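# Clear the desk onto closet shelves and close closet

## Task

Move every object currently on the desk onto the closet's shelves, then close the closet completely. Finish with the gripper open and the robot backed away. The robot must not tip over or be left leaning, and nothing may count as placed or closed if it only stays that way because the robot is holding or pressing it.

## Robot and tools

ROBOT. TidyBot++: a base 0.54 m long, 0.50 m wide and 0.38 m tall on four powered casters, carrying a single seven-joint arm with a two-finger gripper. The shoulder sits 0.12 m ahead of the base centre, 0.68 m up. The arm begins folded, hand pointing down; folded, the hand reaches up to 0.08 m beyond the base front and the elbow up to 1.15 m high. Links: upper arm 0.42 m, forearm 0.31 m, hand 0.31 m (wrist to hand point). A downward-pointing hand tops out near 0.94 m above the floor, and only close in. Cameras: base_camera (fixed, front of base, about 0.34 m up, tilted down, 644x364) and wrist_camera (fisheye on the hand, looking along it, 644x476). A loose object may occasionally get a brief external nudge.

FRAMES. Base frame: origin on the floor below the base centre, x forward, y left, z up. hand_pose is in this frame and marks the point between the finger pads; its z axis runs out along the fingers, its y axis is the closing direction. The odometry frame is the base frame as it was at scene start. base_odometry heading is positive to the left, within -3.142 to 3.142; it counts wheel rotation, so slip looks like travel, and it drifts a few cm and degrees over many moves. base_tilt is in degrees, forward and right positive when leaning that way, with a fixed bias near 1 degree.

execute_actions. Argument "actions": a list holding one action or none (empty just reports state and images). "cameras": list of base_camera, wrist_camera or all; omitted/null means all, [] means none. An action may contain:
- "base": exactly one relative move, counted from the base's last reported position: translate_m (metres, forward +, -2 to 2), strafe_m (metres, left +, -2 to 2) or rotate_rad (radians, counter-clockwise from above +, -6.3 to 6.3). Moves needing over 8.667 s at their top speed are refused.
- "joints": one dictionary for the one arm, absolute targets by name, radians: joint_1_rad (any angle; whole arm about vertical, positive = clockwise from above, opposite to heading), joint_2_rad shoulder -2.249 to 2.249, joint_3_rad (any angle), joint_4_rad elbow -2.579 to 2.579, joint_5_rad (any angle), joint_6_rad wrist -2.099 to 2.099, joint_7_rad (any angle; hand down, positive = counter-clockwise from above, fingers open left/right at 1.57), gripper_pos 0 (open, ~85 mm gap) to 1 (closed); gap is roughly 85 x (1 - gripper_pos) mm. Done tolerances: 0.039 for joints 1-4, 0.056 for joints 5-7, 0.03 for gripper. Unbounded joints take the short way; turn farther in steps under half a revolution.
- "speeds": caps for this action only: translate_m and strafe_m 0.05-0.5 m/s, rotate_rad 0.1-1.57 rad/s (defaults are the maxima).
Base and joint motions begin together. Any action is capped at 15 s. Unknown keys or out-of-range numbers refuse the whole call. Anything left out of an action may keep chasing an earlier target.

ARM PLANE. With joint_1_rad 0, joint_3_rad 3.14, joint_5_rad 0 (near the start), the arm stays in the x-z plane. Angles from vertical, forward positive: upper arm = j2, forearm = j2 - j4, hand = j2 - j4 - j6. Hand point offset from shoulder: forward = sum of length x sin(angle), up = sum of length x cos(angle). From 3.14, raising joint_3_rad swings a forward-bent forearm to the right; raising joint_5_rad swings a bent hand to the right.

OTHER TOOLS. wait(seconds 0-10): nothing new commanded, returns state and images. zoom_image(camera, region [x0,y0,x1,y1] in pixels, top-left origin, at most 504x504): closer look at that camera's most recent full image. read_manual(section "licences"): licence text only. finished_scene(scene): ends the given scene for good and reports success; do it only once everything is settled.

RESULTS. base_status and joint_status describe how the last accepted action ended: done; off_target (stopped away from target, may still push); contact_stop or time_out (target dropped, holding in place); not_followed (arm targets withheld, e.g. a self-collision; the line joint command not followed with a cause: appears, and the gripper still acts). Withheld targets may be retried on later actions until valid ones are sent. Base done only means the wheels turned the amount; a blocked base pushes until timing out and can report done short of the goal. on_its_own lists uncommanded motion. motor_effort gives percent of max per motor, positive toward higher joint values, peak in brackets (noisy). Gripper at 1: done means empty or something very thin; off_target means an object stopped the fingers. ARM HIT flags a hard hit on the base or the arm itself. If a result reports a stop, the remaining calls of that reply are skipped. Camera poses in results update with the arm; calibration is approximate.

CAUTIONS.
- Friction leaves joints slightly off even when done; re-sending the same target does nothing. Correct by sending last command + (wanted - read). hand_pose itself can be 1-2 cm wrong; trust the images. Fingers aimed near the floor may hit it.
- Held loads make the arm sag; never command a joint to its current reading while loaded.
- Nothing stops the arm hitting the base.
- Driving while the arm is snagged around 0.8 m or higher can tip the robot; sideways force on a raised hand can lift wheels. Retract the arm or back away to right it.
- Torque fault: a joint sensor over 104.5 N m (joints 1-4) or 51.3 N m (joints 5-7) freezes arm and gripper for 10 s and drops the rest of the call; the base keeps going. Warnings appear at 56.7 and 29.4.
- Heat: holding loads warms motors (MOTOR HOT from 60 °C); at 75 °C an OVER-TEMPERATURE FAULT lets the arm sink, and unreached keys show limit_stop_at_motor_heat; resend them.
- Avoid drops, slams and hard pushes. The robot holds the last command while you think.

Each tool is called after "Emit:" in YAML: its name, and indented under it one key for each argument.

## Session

Emit:
execute_actions:
  actions:
    - {"joints":{"joint_2_rad":-0.3,"joint_4_rad":-1.2,"joint_6_rad":-0.95}}

Scene clock: 2.87 s.
base_odometry: x=+0.000 y=+0.000 heading=+0.000 (m, m, rad; odometry frame)
base_tilt: forward=+0.3 right=-0.3 (deg)
base_status: not commanded
joint_positions: joint_1_rad=-0.012 joint_2_rad=-0.314 joint_3_rad=+3.124 joint_4_rad=-1.223 joint_5_rad=-0.045 joint_6_rad=-0.912 joint_7_rad=+1.560 gripper_pos=+0.000
joint_status: all done
motor_effort: joint_1_rad=+0(0) joint_2_rad=-6(8) joint_3_rad=+0(1) joint_4_rad=+20(22) joint_5_rad=+0(0) joint_6_rad=+9(8) joint_7_rad=+0(1) (%)
hand_pose: x=+0.5375 y=+0.0271 z=+1.1982 quat_wxyz=(-0.033, +0.790, +0.008, +0.613) (m; base frame)
pictures: base_camera, wrist_camera
camera_calibration (this result's frames):
wrist_camera: T_world_to_cam=[[0.0225216, -0.986846, -0.160088, 0.210841], [-0.231268, 0.150643, -0.961157, 1.32618], [0.972629, 0.0586701, -0.224833, -0.123614], [0, 0, 0, 1]] pos_world=[0.422185, 0.0155397, 1.28063]
Images, in order (width x height): base_camera 644x364, wrist_camera 644x476.

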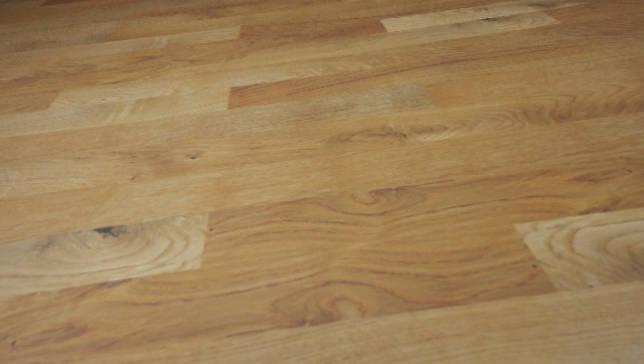

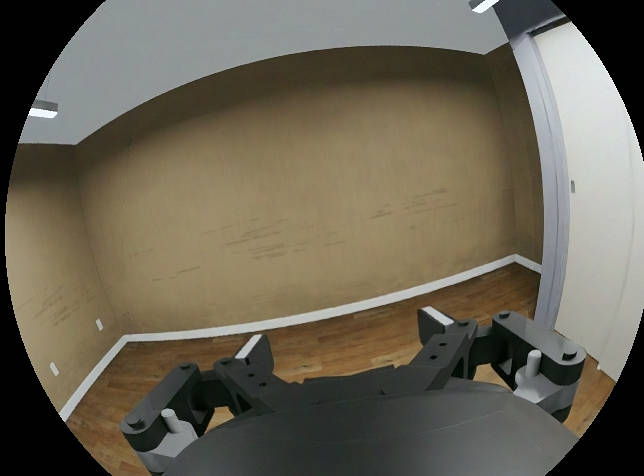

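Emit:
execute_actions:
  actions:
    - {"base":{"rotate_rad":-1.5},"joints":{"joint_6_rad":-1.1,"joint_5_rad":0.03}}

Scene clock: 6.07 s.
base_odometry: x=+0.000 y=+0.000 heading=-1.499 (m, m, rad; odometry frame)
base_tilt: forward=+0.3 right=-0.3 (deg)
base_status: done
joint_positions: joint_1_rad=-0.012 joint_2_rad=-0.303 joint_3_rad=+3.125 joint_4_rad=-1.221 joint_5_rad=+0.008 joint_6_rad=-1.080 joint_7_rad=+1.560 gripper_pos=+0.000
joint_status: all done
motor_effort: joint_1_rad=+0(1) joint_2_rad=-7(9) joint_3_rad=+1(3) joint_4_rad=+20(21) joint_5_rad=+1(1) joint_6_rad=+8(9) joint_7_rad=+0(0) (%)
hand_pose: x=+0.5261 y=+0.0132 z=+1.1452 quat_wxyz=(-0.005, +0.841, +0.008, +0.541) (m; base frame)
pictures: base_camera, wrist_camera
camera_calibration (this result's frames):
wrist_camera: T_world_to_cam=[[-0.0317349, -0.993289, -0.11122, 0.161594], [-0.392396, 0.114723, -0.912614, 1.30439], [0.919249, 0.0146807, -0.393404, 0.0981449], [0, 0, 0, 1]] pos_world=[0.426748, 0.00942405, 1.24699]
Images, in order (width x height): base_camera 644x364, wrist_camera 644x476.

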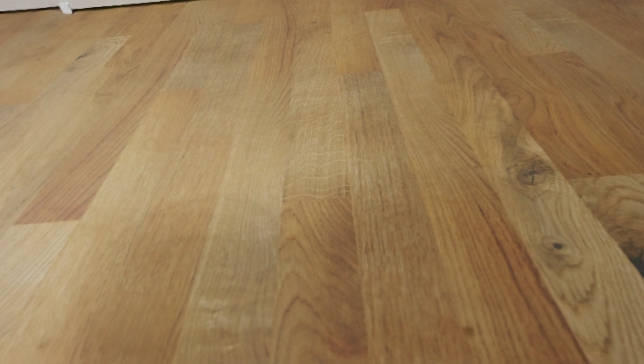

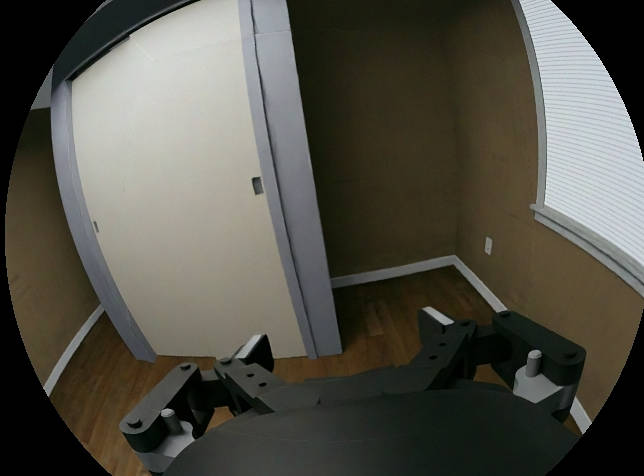

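Emit:
execute_actions:
  actions:
    - {"base":{"strafe_m":0.29},"joints":{"joint_1_rad":0.0,"joint_2_rad":0.2,"joint_4_rad":-1.62,"joint_6_rad":0.26,"gripper_pos":1.0}}
  cameras: []

Emit:
execute_actions:
  actions:
    - {"base":{"translate_m":0.42}}

Scene clock: 10.30 s.
base_odometry: x=+0.289 y=+0.020 heading=-1.500 (m, m, rad; odometry frame)
base_tilt: forward=+0.3 right=-0.3 (deg)
base_status: done
joint_positions: joint_1_rad=-0.011 joint_2_rad=+0.203 joint_3_rad=+3.124 joint_4_rad=-1.599 joint_5_rad=+0.010 joint_6_rad=+0.225 joint_7_rad=+1.560 gripper_pos=+0.999
joint_status: all done
motor_effort: joint_1_rad=+0(3) joint_2_rad=-28(32) joint_3_rad=+0(3) joint_4_rad=+23(24) joint_5_rad=+1(0) joint_6_rad=+9(11) joint_7_rad=-1(0) (%)
hand_pose: x=+0.8207 y=+0.0203 z=+1.0195 quat_wxyz=(-0.012, +0.709, +0.009, +0.705) (m; base frame)
pictures: none
No camera images: the call's "cameras" was empty. Leave "cameras" out to get every camera's image.

Scene clock: 12.47 s.
base_odometry: x=+0.320 y=-0.399 heading=-1.499 (m, m, rad; odometry frame)
base_tilt: forward=+0.3 right=-0.3 (deg)
base_status: done
joint_positions: joint_1_rad=-0.011 joint_2_rad=+0.206 joint_3_rad=+3.124 joint_4_rad=-1.600 joint_5_rad=+0.010 joint_6_rad=+0.226 joint_7_rad=+1.560 gripper_pos=+0.999
joint_status: not commanded
motor_effort: joint_1_rad=+0(1) joint_2_rad=-28(32) joint_3_rad=+0(1) joint_4_rad=+23(24) joint_5_rad=+1(0) joint_6_rad=+9(9) joint_7_rad=+0(0) (%)
hand_pose: x=+0.8215 y=+0.0203 z=+1.0180 quat_wxyz=(-0.012, +0.710, +0.009, +0.704) (m; base frame)
pictures: base_camera, wrist_camera
camera_calibration (this result's frames):
wrist_camera: T_world_to_cam=[[0.0289088, -0.991247, -0.128816, 0.131907], [0.0109859, 0.129177, -0.991561, 1.05206], [0.999522, 0.0272497, 0.0146241, -0.705148], [0, 0, 0, 1]] pos_world=[0.68944, 0.0140644, 1.07049]
Images, in order (width x height): base_camera 644x364, wrist_camera 644x476.

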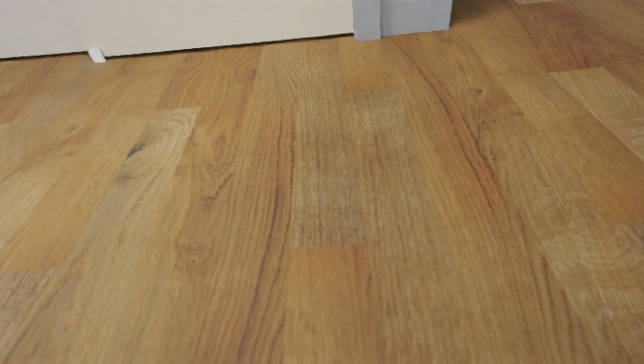

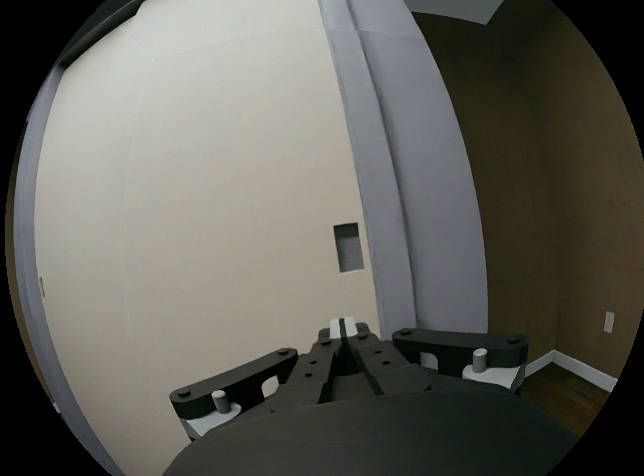

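Emit:
execute_actions:
  actions:
    - {"base":{"strafe_m":-0.012},"joints":{"joint_4_rad":-1.49,"joint_6_rad":0.11}}
  cameras: []

Emit:
execute_actions:
  actions:
    - {"base":{"translate_m":0.18}}

Scene clock: 15.97 s.
base_odometry: x=+0.308 y=-0.400 heading=-1.499 (m, m, rad; odometry frame)
base_tilt: forward=+0.3 right=-0.3 (deg)
base_status: done
joint_positions: joint_1_rad=-0.005 joint_2_rad=+0.205 joint_3_rad=+3.124 joint_4_rad=-1.510 joint_5_rad=+0.010 joint_6_rad=+0.147 joint_7_rad=+1.560 gripper_pos=+0.999
joint_status: all done
motor_effort: joint_1_rad=-1(2) joint_2_rad=-29(31) joint_3_rad=+0(2) joint_4_rad=+23(25) joint_5_rad=+1(1) joint_6_rad=+9(11) joint_7_rad=+0(0) (%)
hand_pose: x=+0.8265 y=+0.0159 z=+1.0499 quat_wxyz=(-0.010, +0.706, +0.006, +0.708) (m; base frame)
pictures: none
No camera images: the call's "cameras" was empty. Leave "cameras" out to get every camera's image.

Scene clock: 17.53 s.
base_odometry: x=+0.320 y=-0.579 heading=-1.499 (m, m, rad; odometry frame)
base_tilt: forward=+0.3 right=-0.3 (deg)
base_status: done
joint_positions: joint_1_rad=-0.005 joint_2_rad=+0.206 joint_3_rad=+3.124 joint_4_rad=-1.510 joint_5_rad=+0.010 joint_6_rad=+0.145 joint_7_rad=+1.560 gripper_pos=+0.999
joint_status: not commanded
motor_effort: joint_1_rad=+0(2) joint_2_rad=-28(33) joint_3_rad=+0(2) joint_4_rad=+23(25) joint_5_rad=+1(0) joint_6_rad=+9(10) joint_7_rad=-1(0) (%)
hand_pose: x=+0.8272 y=+0.0158 z=+1.0481 quat_wxyz=(-0.010, +0.707, +0.006, +0.707) (m; base frame)
pictures: base_camera, wrist_camera
camera_calibration (this result's frames):
wrist_camera: T_world_to_cam=[[0.0231935, -0.991417, -0.128667, 0.135784], [0.0197963, 0.129132, -0.99143, 1.07501], [0.999535, 0.0204476, 0.0226214, -0.719395], [0, 0, 0, 1]] pos_world=[0.69463, 0.0105097, 1.09955]
Images, in order (width x height): base_camera 644x364, wrist_camera 644x476.

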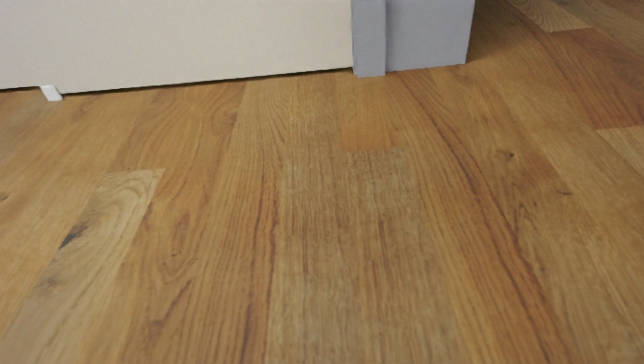

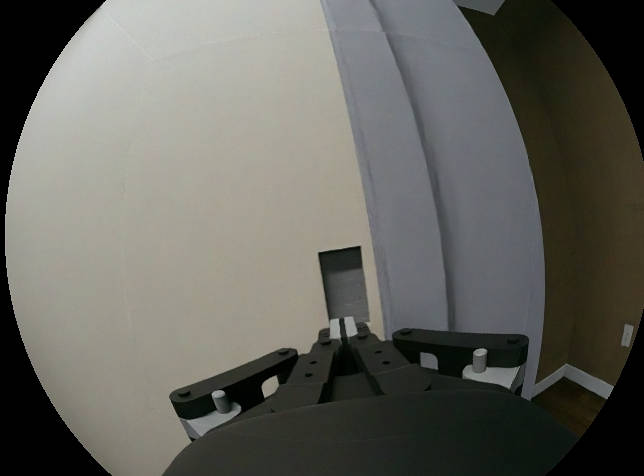

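Emit:
execute_actions:
  actions:
    - {"base":{"translate_m":0.07},"speeds":{"translate_m":0.1}}
  cameras: ["wrist_camera"]

Scene clock: 20.13 s.
base_odometry: x=+0.325 y=-0.649 heading=-1.500 (m, m, rad; odometry frame)
base_tilt: forward=+0.3 right=-0.3 (deg)
base_status: done
joint_positions: joint_1_rad=-0.005 joint_2_rad=+0.203 joint_3_rad=+3.124 joint_4_rad=-1.510 joint_5_rad=+0.010 joint_6_rad=+0.144 joint_7_rad=+1.560 gripper_pos=+0.999
joint_status: not commanded
motor_effort: joint_1_rad=+0(1) joint_2_rad=-29(32) joint_3_rad=+0(1) joint_4_rad=+23(24) joint_5_rad=+1(1) joint_6_rad=+9(10) joint_7_rad=+0(1) (%)
hand_pose: x=+0.8259 y=+0.0158 z=+1.0503 quat_wxyz=(-0.010, +0.706, +0.006, +0.708) (m; base frame)
pictures: wrist_camera
camera_calibration (this result's frames):
wrist_camera: T_world_to_cam=[[0.0235664, -0.991416, -0.128605, 0.13572], [0.0226892, 0.129138, -0.991367, 1.0748], [0.999465, 0.020445, 0.0255377, -0.721227], [0, 0, 0, 1]] pos_world=[0.693257, 0.0105031, 1.10139]
Images, in order (width x height): wrist_camera 644x476.

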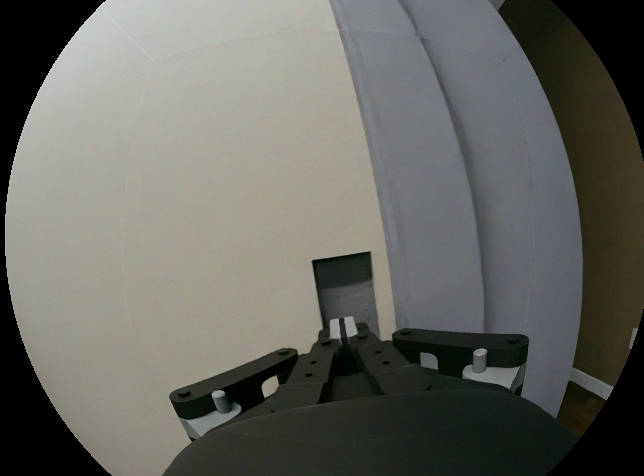

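Emit:
execute_actions:
  actions:
    - {"base":{"strafe_m":-0.004}}
  cameras: []

Emit:
execute_actions:
  actions:
    - {"base":{"translate_m":0.04},"speeds":{"translate_m":0.06}}
  cameras: ["wrist_camera"]

Scene clock: 22.57 s.
base_odometry: x=+0.321 y=-0.650 heading=-1.499 (m, m, rad; odometry frame)
base_tilt: forward=+0.3 right=-0.3 (deg)
base_status: done
joint_positions: joint_1_rad=-0.004 joint_2_rad=+0.203 joint_3_rad=+3.124 joint_4_rad=-1.510 joint_5_rad=+0.010 joint_6_rad=+0.144 joint_7_rad=+1.560 gripper_pos=+0.999
joint_status: not commanded
motor_effort: joint_1_rad=+0(4) joint_2_rad=-29(29) joint_3_rad=+0(3) joint_4_rad=+24(24) joint_5_rad=+1(0) joint_6_rad=+9(9) joint_7_rad=-1(0) (%)
hand_pose: x=+0.8259 y=+0.0153 z=+1.0503 quat_wxyz=(-0.010, +0.706, +0.006, +0.708) (m; base frame)
pictures: none
No camera images: the call's "cameras" was empty. Leave "cameras" out to get every camera's image.

Scene clock: 23.73 s.
base_odometry: x=+0.324 y=-0.690 heading=-1.500 (m, m, rad; odometry frame)
base_tilt: forward=+0.3 right=-0.3 (deg)
base_status: done
joint_positions: joint_1_rad=-0.004 joint_2_rad=+0.200 joint_3_rad=+3.124 joint_4_rad=-1.509 joint_5_rad=+0.010 joint_6_rad=+0.143 joint_7_rad=+1.560 gripper_pos=+0.999
joint_status: not commanded
motor_effort: joint_1_rad=+0(2) joint_2_rad=-28(32) joint_3_rad=+0(1) joint_4_rad=+24(26) joint_5_rad=+1(0) joint_6_rad=+9(10) joint_7_rad=-1(0) (%)
hand_pose: x=+0.8249 y=+0.0153 z=+1.0524 quat_wxyz=(-0.010, +0.705, +0.006, +0.709) (m; base frame)
pictures: wrist_camera
camera_calibration (this result's frames):
wrist_camera: T_world_to_cam=[[0.0231023, -0.991433, -0.128554, 0.135794], [0.0250961, 0.129123, -0.991311, 1.07488], [0.999418, 0.0196753, 0.0278641, -0.722588], [0, 0, 0, 1]] pos_world=[0.692055, 0.0100573, 1.10313]
Images, in order (width x height): wrist_camera 644x476.

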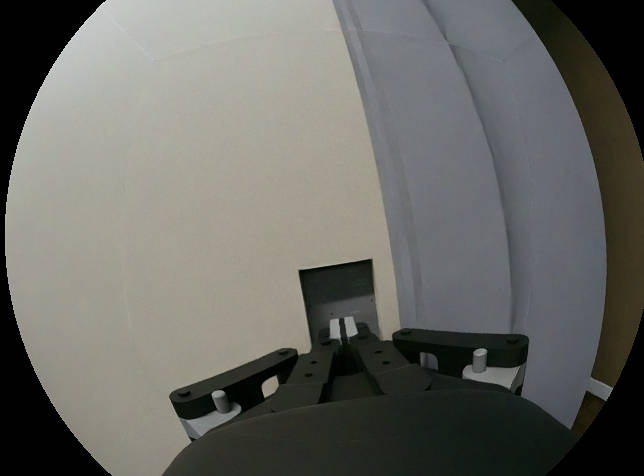

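Emit:
execute_actions:
  actions:
    - {"base":{"translate_m":0.006},"speeds":{"translate_m":0.05}}
  cameras: []

Emit:
execute_actions:
  actions:
    - {"base":{"strafe_m":0.15},"speeds":{"strafe_m":0.1}}

Scene clock: 26.33 s.
base_odometry: x=+0.324 y=-0.696 heading=-1.500 (m, m, rad; odometry frame)
base_tilt: forward=+0.3 right=-0.3 (deg)
base_status: done
joint_positions: joint_1_rad=-0.004 joint_2_rad=+0.187 joint_3_rad=+3.124 joint_4_rad=-1.508 joint_5_rad=+0.010 joint_6_rad=+0.129 joint_7_rad=+1.560 gripper_pos=+0.999
joint_status: not commanded
motor_effort: joint_1_rad=+0(1) joint_2_rad=-24(29) joint_3_rad=+0(1) joint_4_rad=+27(34) joint_5_rad=+1(1) joint_6_rad=+12(15) joint_7_rad=+0(0) (%)
hand_pose: x=+0.8199 y=+0.0152 z=+1.0577 quat_wxyz=(-0.010, +0.705, +0.006, +0.709) (m; base frame)
pictures: none
No camera images: the call's "cameras" was empty. Leave "cameras" out to get every camera's image.

Scene clock: 28.43 s.
base_odometry: x=+0.474 y=-0.685 heading=-1.500 (m, m, rad; odometry frame)
base_tilt: forward=+0.2 right=-0.3 (deg)
base_status: done
joint_positions: joint_1_rad=+0.015 joint_2_rad=+0.178 joint_3_rad=+3.136 joint_4_rad=-1.508 joint_5_rad=+0.010 joint_6_rad=+0.114 joint_7_rad=+1.560 gripper_pos=+0.999
joint_status: not commanded
motor_effort: joint_1_rad=-2(8) joint_2_rad=-20(29) joint_3_rad=-1(6) joint_4_rad=+32(32) joint_5_rad=+1(1) joint_6_rad=+14(14) joint_7_rad=-1(1) (%)
hand_pose: x=+0.8168 y=-0.0047 z=+1.0598 quat_wxyz=(+0.002, +0.707, -0.004, +0.707) (m; base frame)
pictures: base_camera, wrist_camera
camera_calibration (this result's frames):
wrist_camera: T_world_to_cam=[[-0.00712657, -0.991982, -0.12618, 0.139292], [0.0235445, 0.125981, -0.991753, 1.08677], [0.999697, -0.0100386, 0.0224579, -0.709005], [0, 0, 0, 1]] pos_world=[0.684195, -0.00585491, 1.11131]
Images, in order (width x height): base_camera 644x364, wrist_camera 644x476.

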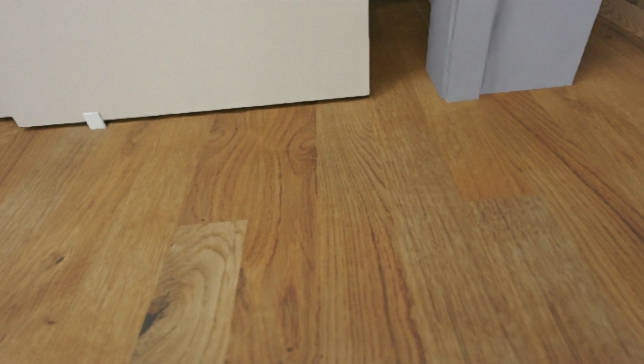

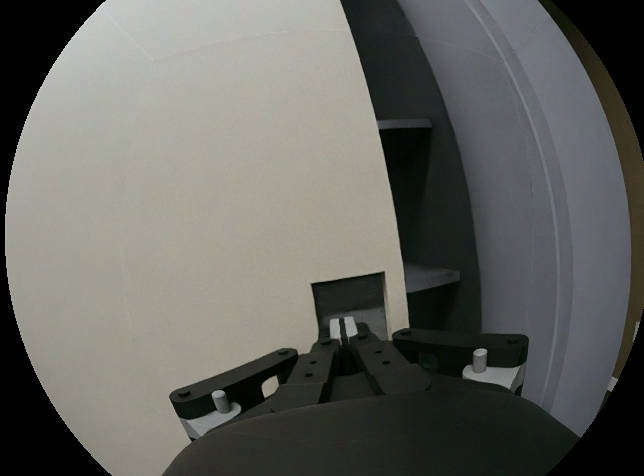

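Emit:
execute_actions:
  actions:
    - {"base":{"translate_m":-0.013},"speeds":{"translate_m":0.05}}
  cameras: []

Emit:
execute_actions:
  actions:
    - {"base":{"strafe_m":0.36},"speeds":{"strafe_m":0.12}}

Scene clock: 30.50 s.
base_odometry: x=+0.473 y=-0.673 heading=-1.500 (m, m, rad; odometry frame)
base_tilt: forward=+0.3 right=-0.3 (deg)
base_status: done
joint_positions: joint_1_rad=+0.012 joint_2_rad=+0.201 joint_3_rad=+3.136 joint_4_rad=-1.492 joint_5_rad=+0.010 joint_6_rad=+0.114 joint_7_rad=+1.560 gripper_pos=+0.999
joint_status: not commanded
motor_effort: joint_1_rad=+1(2) joint_2_rad=-27(31) joint_3_rad=+1(1) joint_4_rad=+23(31) joint_5_rad=+1(0) joint_6_rad=+9(14) joint_7_rad=-1(0) (%)
hand_pose: x=+0.8263 y=-0.0034 z=+1.0532 quat_wxyz=(+0.001, +0.710, -0.003, +0.704) (m; base frame)
pictures: none
No camera images: the call's "cameras" was empty. Leave "cameras" out to get every camera's image.

Scene clock: 34.13 s.
base_odometry: x=+0.832 y=-0.647 heading=-1.500 (m, m, rad; odometry frame)
base_tilt: forward=+0.3 right=-0.3 (deg)
base_status: done
joint_positions: joint_1_rad=+0.013 joint_2_rad=+0.178 joint_3_rad=+3.140 joint_4_rad=-1.510 joint_5_rad=+0.010 joint_6_rad=+0.109 joint_7_rad=+1.560 gripper_pos=+0.999
joint_status: not commanded
motor_effort: joint_1_rad=-2(9) joint_2_rad=-21(30) joint_3_rad=-1(7) joint_4_rad=+32(33) joint_5_rad=+1(2) joint_6_rad=+14(15) joint_7_rad=-1(1) (%)
hand_pose: x=+0.8169 y=-0.0064 z=+1.0566 quat_wxyz=(+0.003, +0.710, -0.004, +0.704) (m; base frame)
pictures: base_camera, wrist_camera
camera_calibration (this result's frames):
wrist_camera: T_world_to_cam=[[-0.0109324, -0.992052, -0.125355, 0.139451], [0.0164237, 0.125168, -0.992, 1.08982], [0.999805, -0.0129038, 0.0149248, -0.701153], [0, 0, 0, 1]] pos_world=[0.684642, -0.00711528, 1.10905]
Images, in order (width x height): base_camera 644x364, wrist_camera 644x476.

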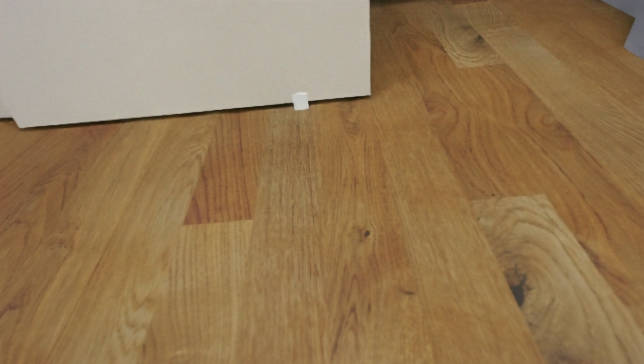

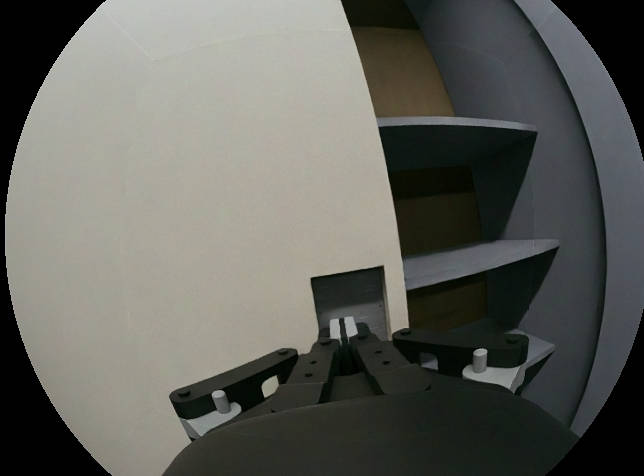

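Emit:
execute_actions:
  actions:
    - {"base":{"translate_m":-0.3}}
  cameras: []

Emit:
execute_actions:
  actions:
    - {"base":{"strafe_m":-0.3}}

Scene clock: 37.30 s.
base_odometry: x=+0.811 y=-0.347 heading=-1.500 (m, m, rad; odometry frame)
base_tilt: forward=+0.3 right=-0.3 (deg)
base_status: done
joint_positions: joint_1_rad=+0.011 joint_2_rad=+0.198 joint_3_rad=+3.140 joint_4_rad=-1.493 joint_5_rad=+0.010 joint_6_rad=+0.109 joint_7_rad=+1.560 gripper_pos=+0.999
joint_status: not commanded
motor_effort: joint_1_rad=+0(2) joint_2_rad=-28(33) joint_3_rad=+0(1) joint_4_rad=+23(30) joint_5_rad=+1(1) joint_6_rad=+9(13) joint_7_rad=+0(0) (%)
hand_pose: x=+0.8250 y=-0.0050 z=+1.0536 quat_wxyz=(+0.002, +0.711, -0.004, +0.703) (m; base frame)
pictures: none
No camera images: the call's "cameras" was empty. Leave "cameras" out to get every camera's image.

Scene clock: 39.20 s.
base_odometry: x=+0.512 y=-0.368 heading=-1.500 (m, m, rad; odometry frame)
base_tilt: forward=+0.3 right=-0.3 (deg)
base_status: done
joint_positions: joint_1_rad=+0.008 joint_2_rad=+0.198 joint_3_rad=+3.139 joint_4_rad=-1.493 joint_5_rad=+0.010 joint_6_rad=+0.109 joint_7_rad=+1.560 gripper_pos=+0.999
joint_status: not commanded
motor_effort: joint_1_rad=+0(4) joint_2_rad=-29(30) joint_3_rad=+0(2) joint_4_rad=+23(23) joint_5_rad=+1(1) joint_6_rad=+9(9) joint_7_rad=+0(1) (%)
hand_pose: x=+0.8250 y=-0.0026 z=+1.0536 quat_wxyz=(+0.001, +0.711, -0.003, +0.703) (m; base frame)
pictures: base_camera, wrist_camera
camera_calibration (this result's frames):
wrist_camera: T_world_to_cam=[[-0.00566048, -0.992069, -0.12557, 0.138795], [0.0134253, 0.125485, -0.992005, 1.08871], [0.999894, -0.00730104, 0.0126086, -0.706827], [0, 0, 0, 1]] pos_world=[0.692921, -0.00408322, 1.10635]
Images, in order (width x height): base_camera 644x364, wrist_camera 644x476.

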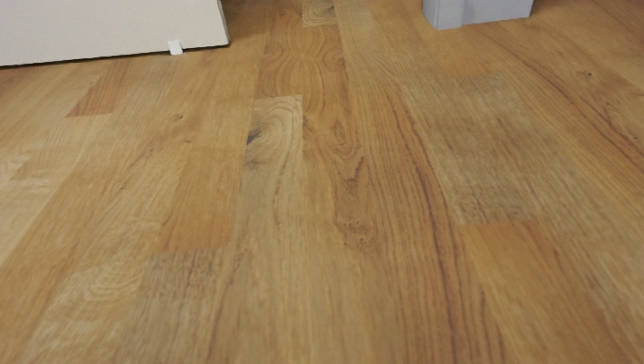

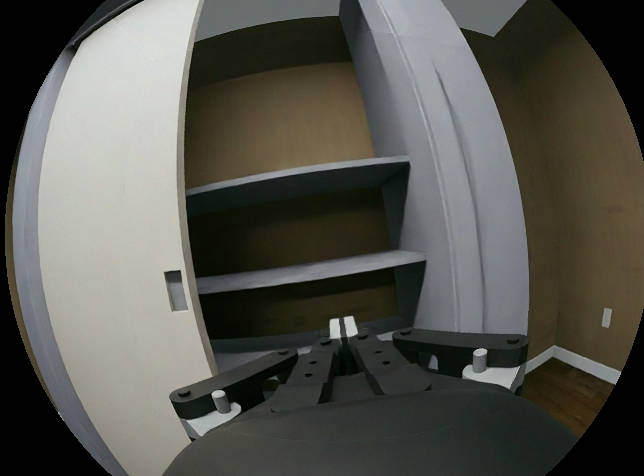

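Emit:
execute_actions:
  actions:
    - {"base":{"rotate_rad":3.176},"joints":{"joint_2_rad":-0.1,"joint_4_rad":-1.1,"joint_6_rad":-0.9,"gripper_pos":0.0}}

Scene clock: 45.00 s.
base_odometry: x=+0.512 y=-0.369 heading=+1.675 (m, m, rad; odometry frame)
base_tilt: forward=+0.3 right=-0.3 (deg)
base_status: done
joint_positions: joint_1_rad=+0.006 joint_2_rad=-0.086 joint_3_rad=+3.136 joint_4_rad=-1.123 joint_5_rad=+0.010 joint_6_rad=-0.865 joint_7_rad=+1.560 gripper_pos=+0.000
joint_status: all done
motor_effort: joint_1_rad=+0(4) joint_2_rad=-15(31) joint_3_rad=+0(3) joint_4_rad=+21(25) joint_5_rad=+0(2) joint_6_rad=+9(10) joint_7_rad=-1(0) (%)
hand_pose: x=+0.6480 y=-0.0007 z=+1.1593 quat_wxyz=(+0.002, +0.814, -0.004, +0.581) (m; base frame)
pictures: base_camera, wrist_camera
camera_calibration (this result's frames):
wrist_camera: T_world_to_cam=[[-0.0483592, -0.991752, -0.118698, 0.172627], [-0.300379, 0.127776, -0.945223, 1.34485], [0.952593, -0.0100558, -0.30408, -0.133354], [0, 0, 0, 1]] pos_world=[0.539345, -0.00197707, 1.25112]
Images, in order (width x height): base_camera 644x364, wrist_camera 644x476.

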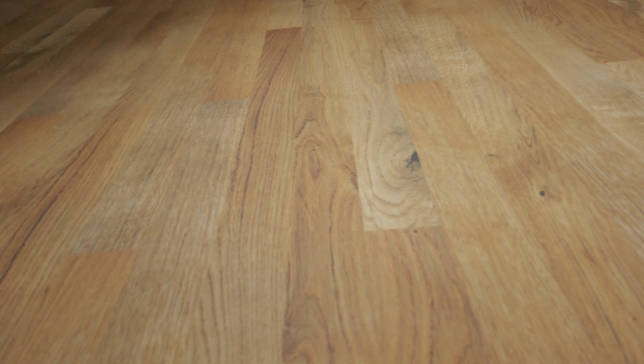

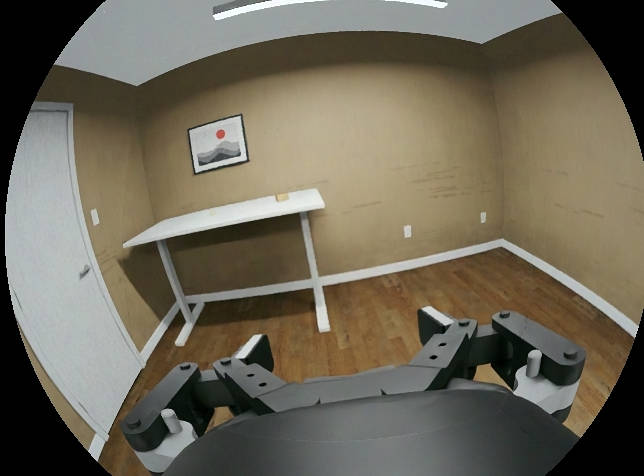

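Emit:
execute_actions:
  actions:
    - {"base":{"translate_m":1.35},"joints":{"joint_2_rad":0.0,"joint_4_rad":-1.2,"joint_6_rad":-0.9}}
  cameras: []

Emit:
execute_actions:
  actions:
    - {"base":{"strafe_m":0.6}}

Scene clock: 51.30 s.
base_odometry: x=+0.370 y=+0.974 heading=+1.676 (m, m, rad; odometry frame)
base_tilt: forward=+0.3 right=-0.3 (deg)
base_status: done
joint_positions: joint_1_rad=+0.006 joint_2_rad=+0.001 joint_3_rad=+3.136 joint_4_rad=-1.180 joint_5_rad=+0.010 joint_6_rad=-0.867 joint_7_rad=+1.560 gripper_pos=+0.000
joint_status: all done
motor_effort: joint_1_rad=-1(1) joint_2_rad=-22(22) joint_3_rad=+0(1) joint_4_rad=+21(23) joint_5_rad=+0(1) joint_6_rad=+8(10) joint_7_rad=+0(1) (%)
hand_pose: x=+0.6867 y=-0.0010 z=+1.0788 quat_wxyz=(+0.002, +0.854, -0.004, +0.520) (m; base frame)
pictures: none
No camera images: the call's "cameras" was empty. Leave "cameras" out to get every camera's image.

Scene clock: 53.87 s.
base_odometry: x=-0.227 y=+0.912 heading=+1.675 (m, m, rad; odometry frame)
base_tilt: forward=+0.3 right=-0.3 (deg)
base_status: done
joint_positions: joint_1_rad=+0.005 joint_2_rad=+0.001 joint_3_rad=+3.136 joint_4_rad=-1.180 joint_5_rad=+0.010 joint_6_rad=-0.867 joint_7_rad=+1.560 gripper_pos=+0.000
joint_status: not commanded
motor_effort: joint_1_rad=+0(2) joint_2_rad=-19(20) joint_3_rad=+1(2) joint_4_rad=+22(22) joint_5_rad=+1(2) joint_6_rad=+8(8) joint_7_rad=+0(0) (%)
hand_pose: x=+0.6867 y=-0.0008 z=+1.0787 quat_wxyz=(+0.002, +0.854, -0.004, +0.520) (m; base frame)
pictures: base_camera, wrist_camera
camera_calibration (this result's frames):
wrist_camera: T_world_to_cam=[[-0.0648195, -0.991748, -0.110605, 0.16748], [-0.434714, 0.127832, -0.89145, 1.31451], [0.898233, -0.00970159, -0.439413, -0.0114094], [0, 0, 0, 1]] pos_world=[0.592542, -0.00204939, 1.18533]
Images, in order (width x height): base_camera 644x364, wrist_camera 644x476.

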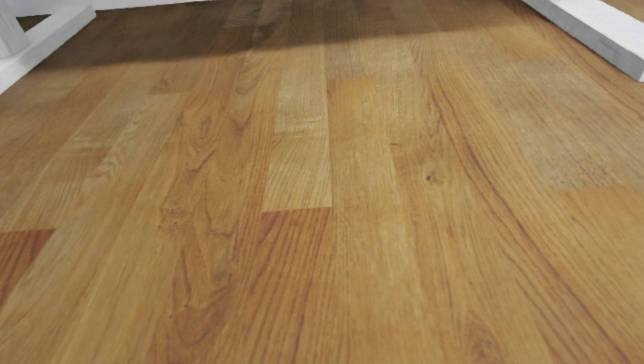

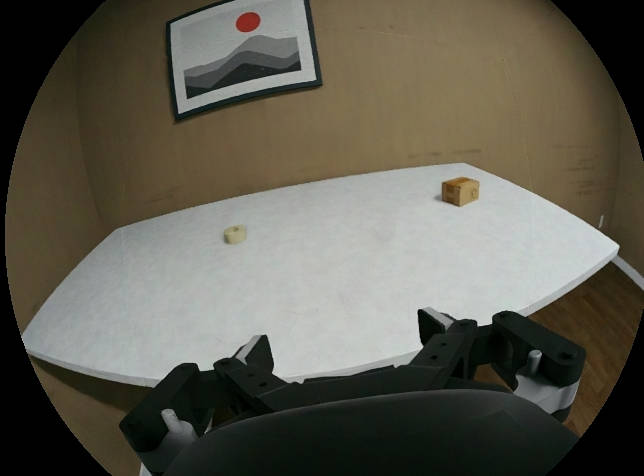

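Emit:
zoom_image:
  camera: "wrist_camera"
  region: [410, 160, 510, 220]

Emit:
execute_actions:
  actions:
    - {"base":{"strafe_m":0.2}}
  cameras: ["wrist_camera"]

Region (410, 160, 510, 220) of wrist_camera's 644x476 image, scaled by 5.040; it fills the top 302 rows of this view, and the rest is white.

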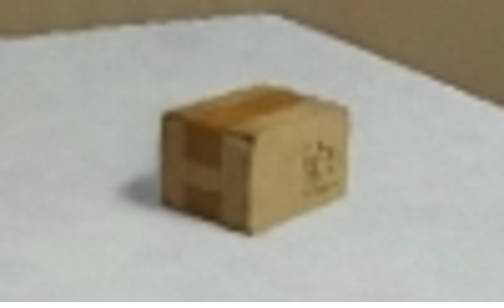

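Scene clock: 56.80 s.
base_odometry: x=-0.426 y=+0.891 heading=+1.675 (m, m, rad; odometry frame)
base_tilt: forward=+0.3 right=-0.3 (deg)
base_status: done
joint_positions: joint_1_rad=+0.001 joint_2_rad=+0.001 joint_3_rad=+3.133 joint_4_rad=-1.180 joint_5_rad=+0.010 joint_6_rad=-0.867 joint_7_rad=+1.560 gripper_pos=+0.000
joint_status: not commanded
motor_effort: joint_1_rad=+1(3) joint_2_rad=-20(22) joint_3_rad=+1(3) joint_4_rad=+22(22) joint_5_rad=+1(2) joint_6_rad=+8(9) joint_7_rad=+0(0) (%)
hand_pose: x=+0.6866 y=+0.0029 z=+1.0787 quat_wxyz=(+0.000, +0.854, -0.001, +0.520) (m; base frame)
pictures: wrist_camera
camera_calibration (this result's frames):
wrist_camera: T_world_to_cam=[[-0.0583911, -0.992152, -0.110563, 0.166665], [-0.435533, 0.124974, -0.891455, 1.3146], [0.898277, -0.00389916, -0.439412, -0.0113868], [0, 0, 0, 1]] pos_world=[0.592514, 0.00102161, 1.18533]
Images, in order (width x height): wrist_camera 644x476.

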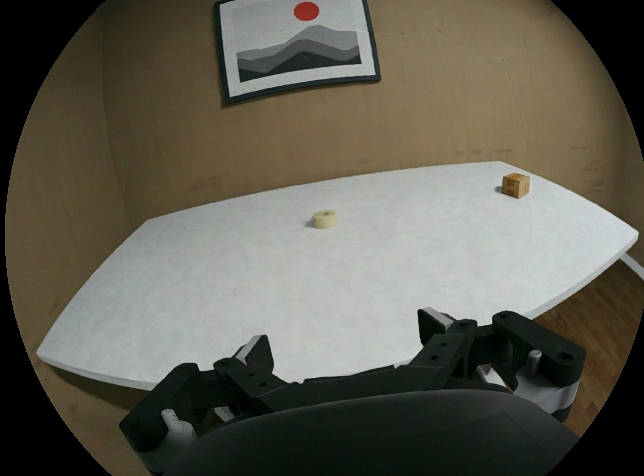

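Emit:
execute_actions:
  actions:
    - {"base":{"translate_m":0.2},"joints":{"joint_2_rad":0.27,"joint_4_rad":-1.069,"joint_6_rad":-0.731,"joint_7_rad":1.6}}
  cameras: ["wrist_camera"]

Scene clock: 60.87 s.
base_odometry: x=-0.447 y=+1.090 heading=+1.676 (m, m, rad; odometry frame)
base_tilt: forward=+0.3 right=-0.3 (deg)
base_status: done
joint_positions: joint_1_rad=+0.001 joint_2_rad=+0.280 joint_3_rad=+3.133 joint_4_rad=-1.096 joint_5_rad=+0.010 joint_6_rad=-0.758 joint_7_rad=+1.571 gripper_pos=+0.000
joint_status: all done
motor_effort: joint_1_rad=+0(1) joint_2_rad=-31(38) joint_3_rad=+0(1) joint_4_rad=+22(24) joint_5_rad=+1(2) joint_6_rad=+8(9) joint_7_rad=+0(1) (%)
hand_pose: x=+0.8068 y=+0.0031 z=+0.9808 quat_wxyz=(+0.002, +0.876, +0.004, +0.483) (m; base frame)
pictures: wrist_camera
camera_calibration (this result's frames):
wrist_camera: T_world_to_cam=[[-0.060668, -0.993452, -0.0968089, 0.151371], [-0.510697, 0.114226, -0.852139, 1.30174], [0.857618, -0.00225758, -0.514283, -0.0561098], [0, 0, 0, 1]] pos_world=[0.722097, 0.00156184, 1.09506]
Images, in order (width x height): wrist_camera 644x476.

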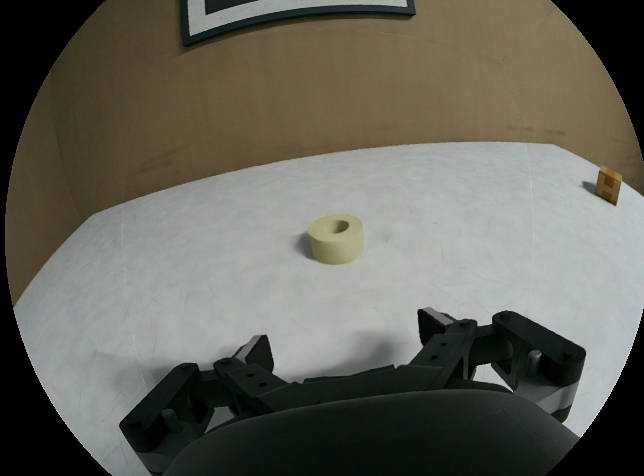

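Emit:
execute_actions:
  actions:
    - {"base":{"translate_m":0.122},"speeds":{"translate_m":0.15},"joints":{"joint_2_rad":0.30}}
  cameras: ["wrist_camera"]

Scene clock: 64.67 s.
base_odometry: x=-0.460 y=+1.211 heading=+1.676 (m, m, rad; odometry frame)
base_tilt: forward=+0.3 right=-0.3 (deg)
base_status: done
joint_positions: joint_1_rad=+0.001 joint_2_rad=+0.298 joint_3_rad=+3.133 joint_4_rad=-1.095 joint_5_rad=+0.010 joint_6_rad=-0.758 joint_7_rad=+1.571 gripper_pos=+0.000
joint_status: all done
motor_effort: joint_1_rad=+0(2) joint_2_rad=-30(32) joint_3_rad=+0(1) joint_4_rad=+22(24) joint_5_rad=+1(1) joint_6_rad=+8(8) joint_7_rad=-1(1) (%)
hand_pose: x=+0.8122 y=+0.0031 z=+0.9689 quat_wxyz=(+0.002, +0.880, +0.004, +0.475) (m; base frame)
pictures: wrist_camera
camera_calibration (this result's frames):
wrist_camera: T_world_to_cam=[[-0.0623007, -0.993451, -0.0957824, 0.150875], [-0.525115, 0.114239, -0.843329, 1.29757], [0.848748, -0.0022432, -0.528793, -0.0456171], [0, 0, 0, 1]] pos_world=[0.729488, 0.00155145, 1.0846]
Images, in order (width x height): wrist_camera 644x476.

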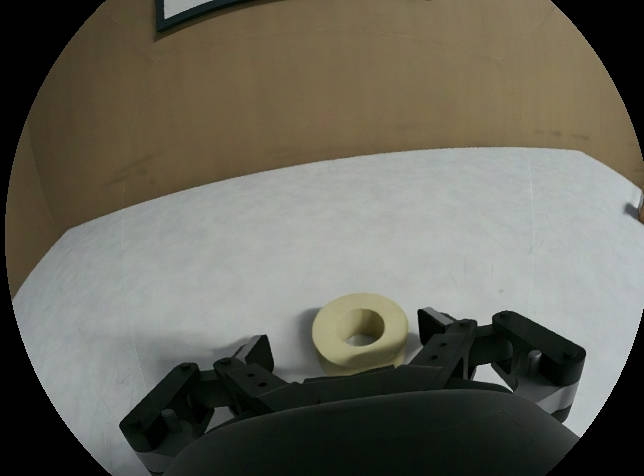

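Same geometry as before; close.

Emit:
execute_actions:
  actions:
    - {"joints":{"gripper_pos":1.0}}
  cameras: ["wrist_camera"]

Scene clock: 68.43 s.
base_odometry: x=-0.460 y=+1.211 heading=+1.676 (m, m, rad; odometry frame)
base_tilt: forward=+0.3 right=-0.3 (deg)
base_status: not commanded
joint_positions: joint_1_rad=+0.001 joint_2_rad=+0.298 joint_3_rad=+3.133 joint_4_rad=-1.089 joint_5_rad=+0.010 joint_6_rad=-0.757 joint_7_rad=+1.571 gripper_pos=+0.486
joint_status: gripper_pos off_target (ended at +0.486, target +1.000)
motor_effort: joint_1_rad=+0(1) joint_2_rad=-32(31) joint_3_rad=+0(0) joint_4_rad=+22(22) joint_5_rad=+0(2) joint_6_rad=+8(8) joint_7_rad=+0(1) (%)
hand_pose: x=+0.8129 y=+0.0031 z=+0.9731 quat_wxyz=(+0.002, +0.878, +0.004, +0.479) (m; base frame)
pictures: wrist_camera
camera_calibration (this result's frames):
wrist_camera: T_world_to_cam=[[-0.0615945, -0.993446, -0.0962892, 0.151234], [-0.518794, 0.114283, -0.847226, 1.3001], [0.852678, -0.00223031, -0.522433, -0.0533735], [0, 0, 0, 1]] pos_world=[0.729311, 0.00154473, 1.08816]
Images, in order (width x height): wrist_camera 644x476.

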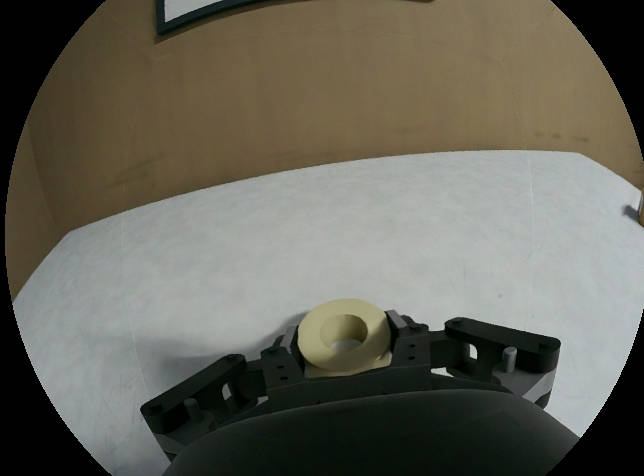

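Emit:
execute_actions:
  actions:
    - {"joints":{"joint_2_rad":0.2,"joint_6_rad":-0.85}}
  cameras: []

Emit:
execute_actions:
  actions:
    - {"base":{"translate_m":-1.67}}
  cameras: []

Emit:
execute_actions:
  actions:
    - {"base":{"strafe_m":-0.67},"joints":{"joint_2_rad":0.55,"joint_4_rad":-0.275,"joint_6_rad":-1.33}}
  cameras: []

Emit:
execute_actions:
  actions:
    - {"base":{"rotate_rad":-3.1416}}
  cameras: ["wrist_camera"]

Emit:
execute_actions:
  actions:
    - {"base":{"translate_m":0.4}}

Scene clock: 73.63 s.
base_odometry: x=-0.460 y=+1.211 heading=+1.676 (m, m, rad; odometry frame)
base_tilt: forward=+0.3 right=-0.3 (deg)
base_status: not commanded
joint_positions: joint_1_rad=+0.001 joint_2_rad=+0.198 joint_3_rad=+3.133 joint_4_rad=-1.089 joint_5_rad=+0.010 joint_6_rad=-0.816 joint_7_rad=+1.571 gripper_pos=+0.486
joint_status: all done
motor_effort: joint_1_rad=+0(0) joint_2_rad=-28(34) joint_3_rad=+0(0) joint_4_rad=+22(23) joint_5_rad=+1(1) joint_6_rad=+8(9) joint_7_rad=+0(0) (%)
hand_pose: x=+0.7717 y=+0.0030 z=+1.0246 quat_wxyz=(+0.003, +0.868, +0.004, +0.496) (m; base frame)
pictures: none
No camera images: the call's "cameras" was empty. Leave "cameras" out to get every camera's image.

Scene clock: 78.37 s.
base_odometry: x=-0.285 y=-0.450 heading=+1.676 (m, m, rad; odometry frame)
base_tilt: forward=+0.3 right=-0.3 (deg)
base_status: done
joint_positions: joint_1_rad=+0.001 joint_2_rad=+0.200 joint_3_rad=+3.133 joint_4_rad=-1.089 joint_5_rad=+0.011 joint_6_rad=-0.819 joint_7_rad=+1.571 gripper_pos=+0.486
joint_status: not commanded
motor_effort: joint_1_rad=+0(5) joint_2_rad=-27(31) joint_3_rad=+0(3) joint_4_rad=+22(24) joint_5_rad=+1(0) joint_6_rad=+8(8) joint_7_rad=+0(0) (%)
hand_pose: x=+0.7721 y=+0.0028 z=+1.0222 quat_wxyz=(+0.003, +0.869, +0.004, +0.494) (m; base frame)
pictures: none
No camera images: the call's "cameras" was empty. Leave "cameras" out to get every camera's image.

Scene clock: 81.07 s.
base_odometry: x=+0.382 y=-0.380 heading=+1.676 (m, m, rad; odometry frame)
base_tilt: forward=+0.3 right=-0.3 (deg)
base_status: done
joint_positions: joint_1_rad=+0.003 joint_2_rad=+0.539 joint_3_rad=+3.133 joint_4_rad=-0.304 joint_5_rad=+0.011 joint_6_rad=-1.294 joint_7_rad=+1.571 gripper_pos=+0.486
joint_status: all done
motor_effort: joint_1_rad=+0(4) joint_2_rad=-36(36) joint_3_rad=+0(2) joint_4_rad=+19(24) joint_5_rad=+1(1) joint_6_rad=+8(8) joint_7_rad=+0(1) (%)
hand_pose: x=+0.8324 y=-0.0010 z=+1.0847 quat_wxyz=(+0.003, +0.877, +0.000, +0.481) (m; base frame)
pictures: none
No camera images: the call's "cameras" was empty. Leave "cameras" out to get every camera's image.

Scene clock: 84.57 s.
base_odometry: x=+0.382 y=-0.380 heading=-1.466 (m, m, rad; odometry frame)
base_tilt: forward=+0.3 right=-0.3 (deg)
base_status: done
joint_positions: joint_1_rad=+0.006 joint_2_rad=+0.565 joint_3_rad=+3.133 joint_4_rad=-0.304 joint_5_rad=+0.012 joint_6_rad=-1.294 joint_7_rad=+1.571 gripper_pos=+0.486
joint_status: not commanded
motor_effort: joint_1_rad=+0(5) joint_2_rad=-37(42) joint_3_rad=+0(2) joint_4_rad=+19(20) joint_5_rad=+0(2) joint_6_rad=+8(8) joint_7_rad=+0(0) (%)
hand_pose: x=+0.8426 y=-0.0032 z=+1.0661 quat_wxyz=(+0.004, +0.883, -0.002, +0.470) (m; base frame)
pictures: wrist_camera
camera_calibration (this result's frames):
wrist_camera: T_world_to_cam=[[-0.0747599, -0.992413, -0.0976045, 0.168327], [-0.534305, 0.122507, -0.836367, 1.39657], [0.841979, -0.0103761, -0.53941, -0.0030194], [0, 0, 0, 1]] pos_world=[0.761319, -0.00407127, 1.18284]
Images, in order (width x height): wrist_camera 644x476.

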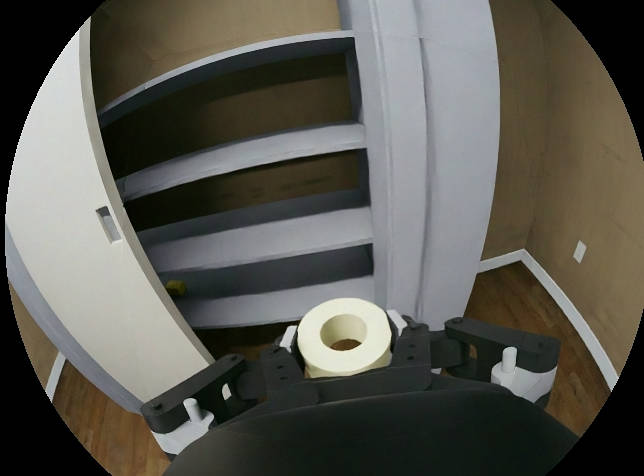

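Scene clock: 86.67 s.
base_odometry: x=+0.423 y=-0.778 heading=-1.466 (m, m, rad; odometry frame)
base_tilt: forward=+0.3 right=-0.3 (deg)
base_status: done
joint_positions: joint_1_rad=+0.006 joint_2_rad=+0.559 joint_3_rad=+3.133 joint_4_rad=-0.301 joint_5_rad=+0.012 joint_6_rad=-1.297 joint_7_rad=+1.571 gripper_pos=+0.486
joint_status: not commanded
motor_effort: joint_1_rad=+0(1) joint_2_rad=-37(40) joint_3_rad=+0(1) joint_4_rad=+19(20) joint_5_rad=+1(1) joint_6_rad=+8(8) joint_7_rad=-1(1) (%)
hand_pose: x=+0.8395 y=-0.0032 z=+1.0717 quat_wxyz=(+0.004, +0.881, -0.002, +0.473) (m; base frame)
pictures: base_camera, wrist_camera
camera_calibration (this result's frames):
wrist_camera: T_world_to_cam=[[-0.0741019, -0.992414, -0.0981016, 0.168627], [-0.52846, 0.122502, -0.840073, 1.39863], [0.845718, -0.0104082, -0.533529, -0.00679922], [0, 0, 0, 1]] pos_world=[0.757366, -0.0040573, 1.18787]
Images, in order (width x height): base_camera 644x364, wrist_camera 644x476.

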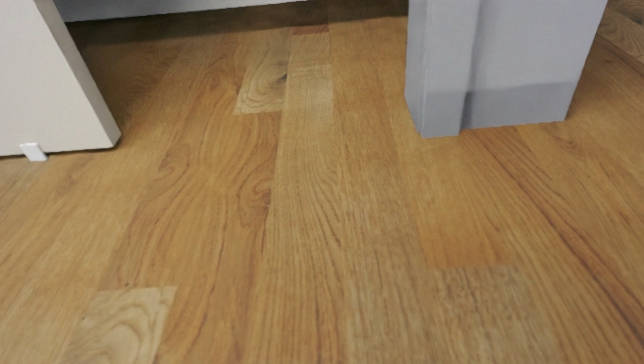

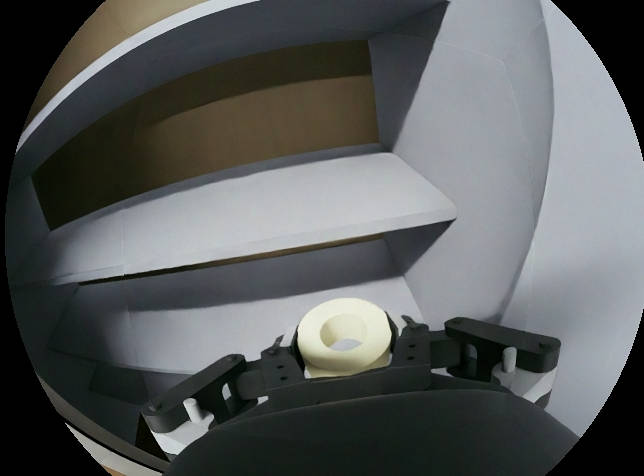

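Emit:
execute_actions:
  actions:
    - {"base":{"strafe_m":0.04}}
  cameras: []

Emit:
execute_actions:
  actions:
    - {"base":{"translate_m":0.29},"speeds":{"translate_m":0.25}}
  cameras: []

Emit:
execute_actions:
  actions:
    - {"joints":{"joint_2_rad":0.63,"joint_6_rad":-1.19}}
  cameras: ["wrist_camera"]

Scene clock: 90.07 s.
base_odometry: x=+0.463 y=-0.774 heading=-1.466 (m, m, rad; odometry frame)
base_tilt: forward=+0.3 right=-0.3 (deg)
base_status: done
joint_positions: joint_1_rad=-0.004 joint_2_rad=+0.558 joint_3_rad=+3.133 joint_4_rad=-0.301 joint_5_rad=+0.012 joint_6_rad=-1.297 joint_7_rad=+1.571 gripper_pos=+0.486
joint_status: not commanded
motor_effort: joint_1_rad=+0(4) joint_2_rad=-37(37) joint_3_rad=+0(1) joint_4_rad=+20(19) joint_5_rad=+1(2) joint_6_rad=+8(8) joint_7_rad=-1(1) (%)
hand_pose: x=+0.8394 y=+0.0043 z=+1.0717 quat_wxyz=(+0.001, +0.881, +0.003, +0.473) (m; base frame)
pictures: none
No camera images: the call's "cameras" was empty. Leave "cameras" out to get every camera's image.

Scene clock: 92.00 s.
base_odometry: x=+0.494 y=-1.062 heading=-1.466 (m, m, rad; odometry frame)
base_tilt: forward=+0.3 right=-0.3 (deg)
base_status: done
joint_positions: joint_1_rad=-0.004 joint_2_rad=+0.554 joint_3_rad=+3.133 joint_4_rad=-0.300 joint_5_rad=+0.012 joint_6_rad=-1.298 joint_7_rad=+1.571 gripper_pos=+0.486
joint_status: not commanded
motor_effort: joint_1_rad=+0(1) joint_2_rad=-36(39) joint_3_rad=+0(0) joint_4_rad=+18(21) joint_5_rad=+1(1) joint_6_rad=+8(9) joint_7_rad=+0(0) (%)
hand_pose: x=+0.8377 y=+0.0043 z=+1.0749 quat_wxyz=(+0.001, +0.880, +0.003, +0.475) (m; base frame)
pictures: none
No camera images: the call's "cameras" was empty. Leave "cameras" out to get every camera's image.

Scene clock: 92.97 s.
base_odometry: x=+0.494 y=-1.062 heading=-1.466 (m, m, rad; odometry frame)
base_tilt: forward=+0.3 right=-0.3 (deg)
base_status: not commanded
joint_positions: joint_1_rad=-0.004 joint_2_rad=+0.630 joint_3_rad=+3.133 joint_4_rad=-0.297 joint_5_rad=+0.012 joint_6_rad=-1.219 joint_7_rad=+1.571 gripper_pos=+0.486
joint_status: all done
motor_effort: joint_1_rad=+0(0) joint_2_rad=-40(42) joint_3_rad=-1(1) joint_4_rad=+19(20) joint_5_rad=+1(1) joint_6_rad=+8(9) joint_7_rad=-1(0) (%)
hand_pose: x=+0.8793 y=+0.0046 z=+1.0410 quat_wxyz=(+0.001, +0.879, +0.003, +0.477) (m; base frame)
pictures: wrist_camera
camera_calibration (this result's frames):
wrist_camera: T_world_to_cam=[[-0.062571, -0.993163, -0.0985495, 0.166548], [-0.521359, 0.116725, -0.845316, 1.39217], [0.85104, -0.00151256, -0.525098, -0.0703086], [0, 0, 0, 1]] pos_world=[0.796076, 0.00280206, 1.15632]
Images, in order (width x height): wrist_camera 644x476.

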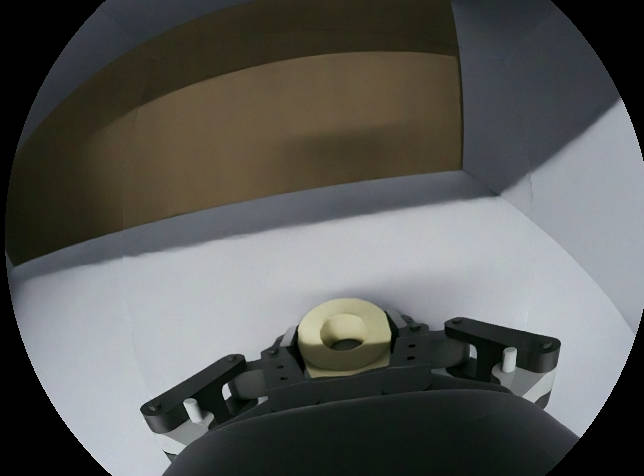

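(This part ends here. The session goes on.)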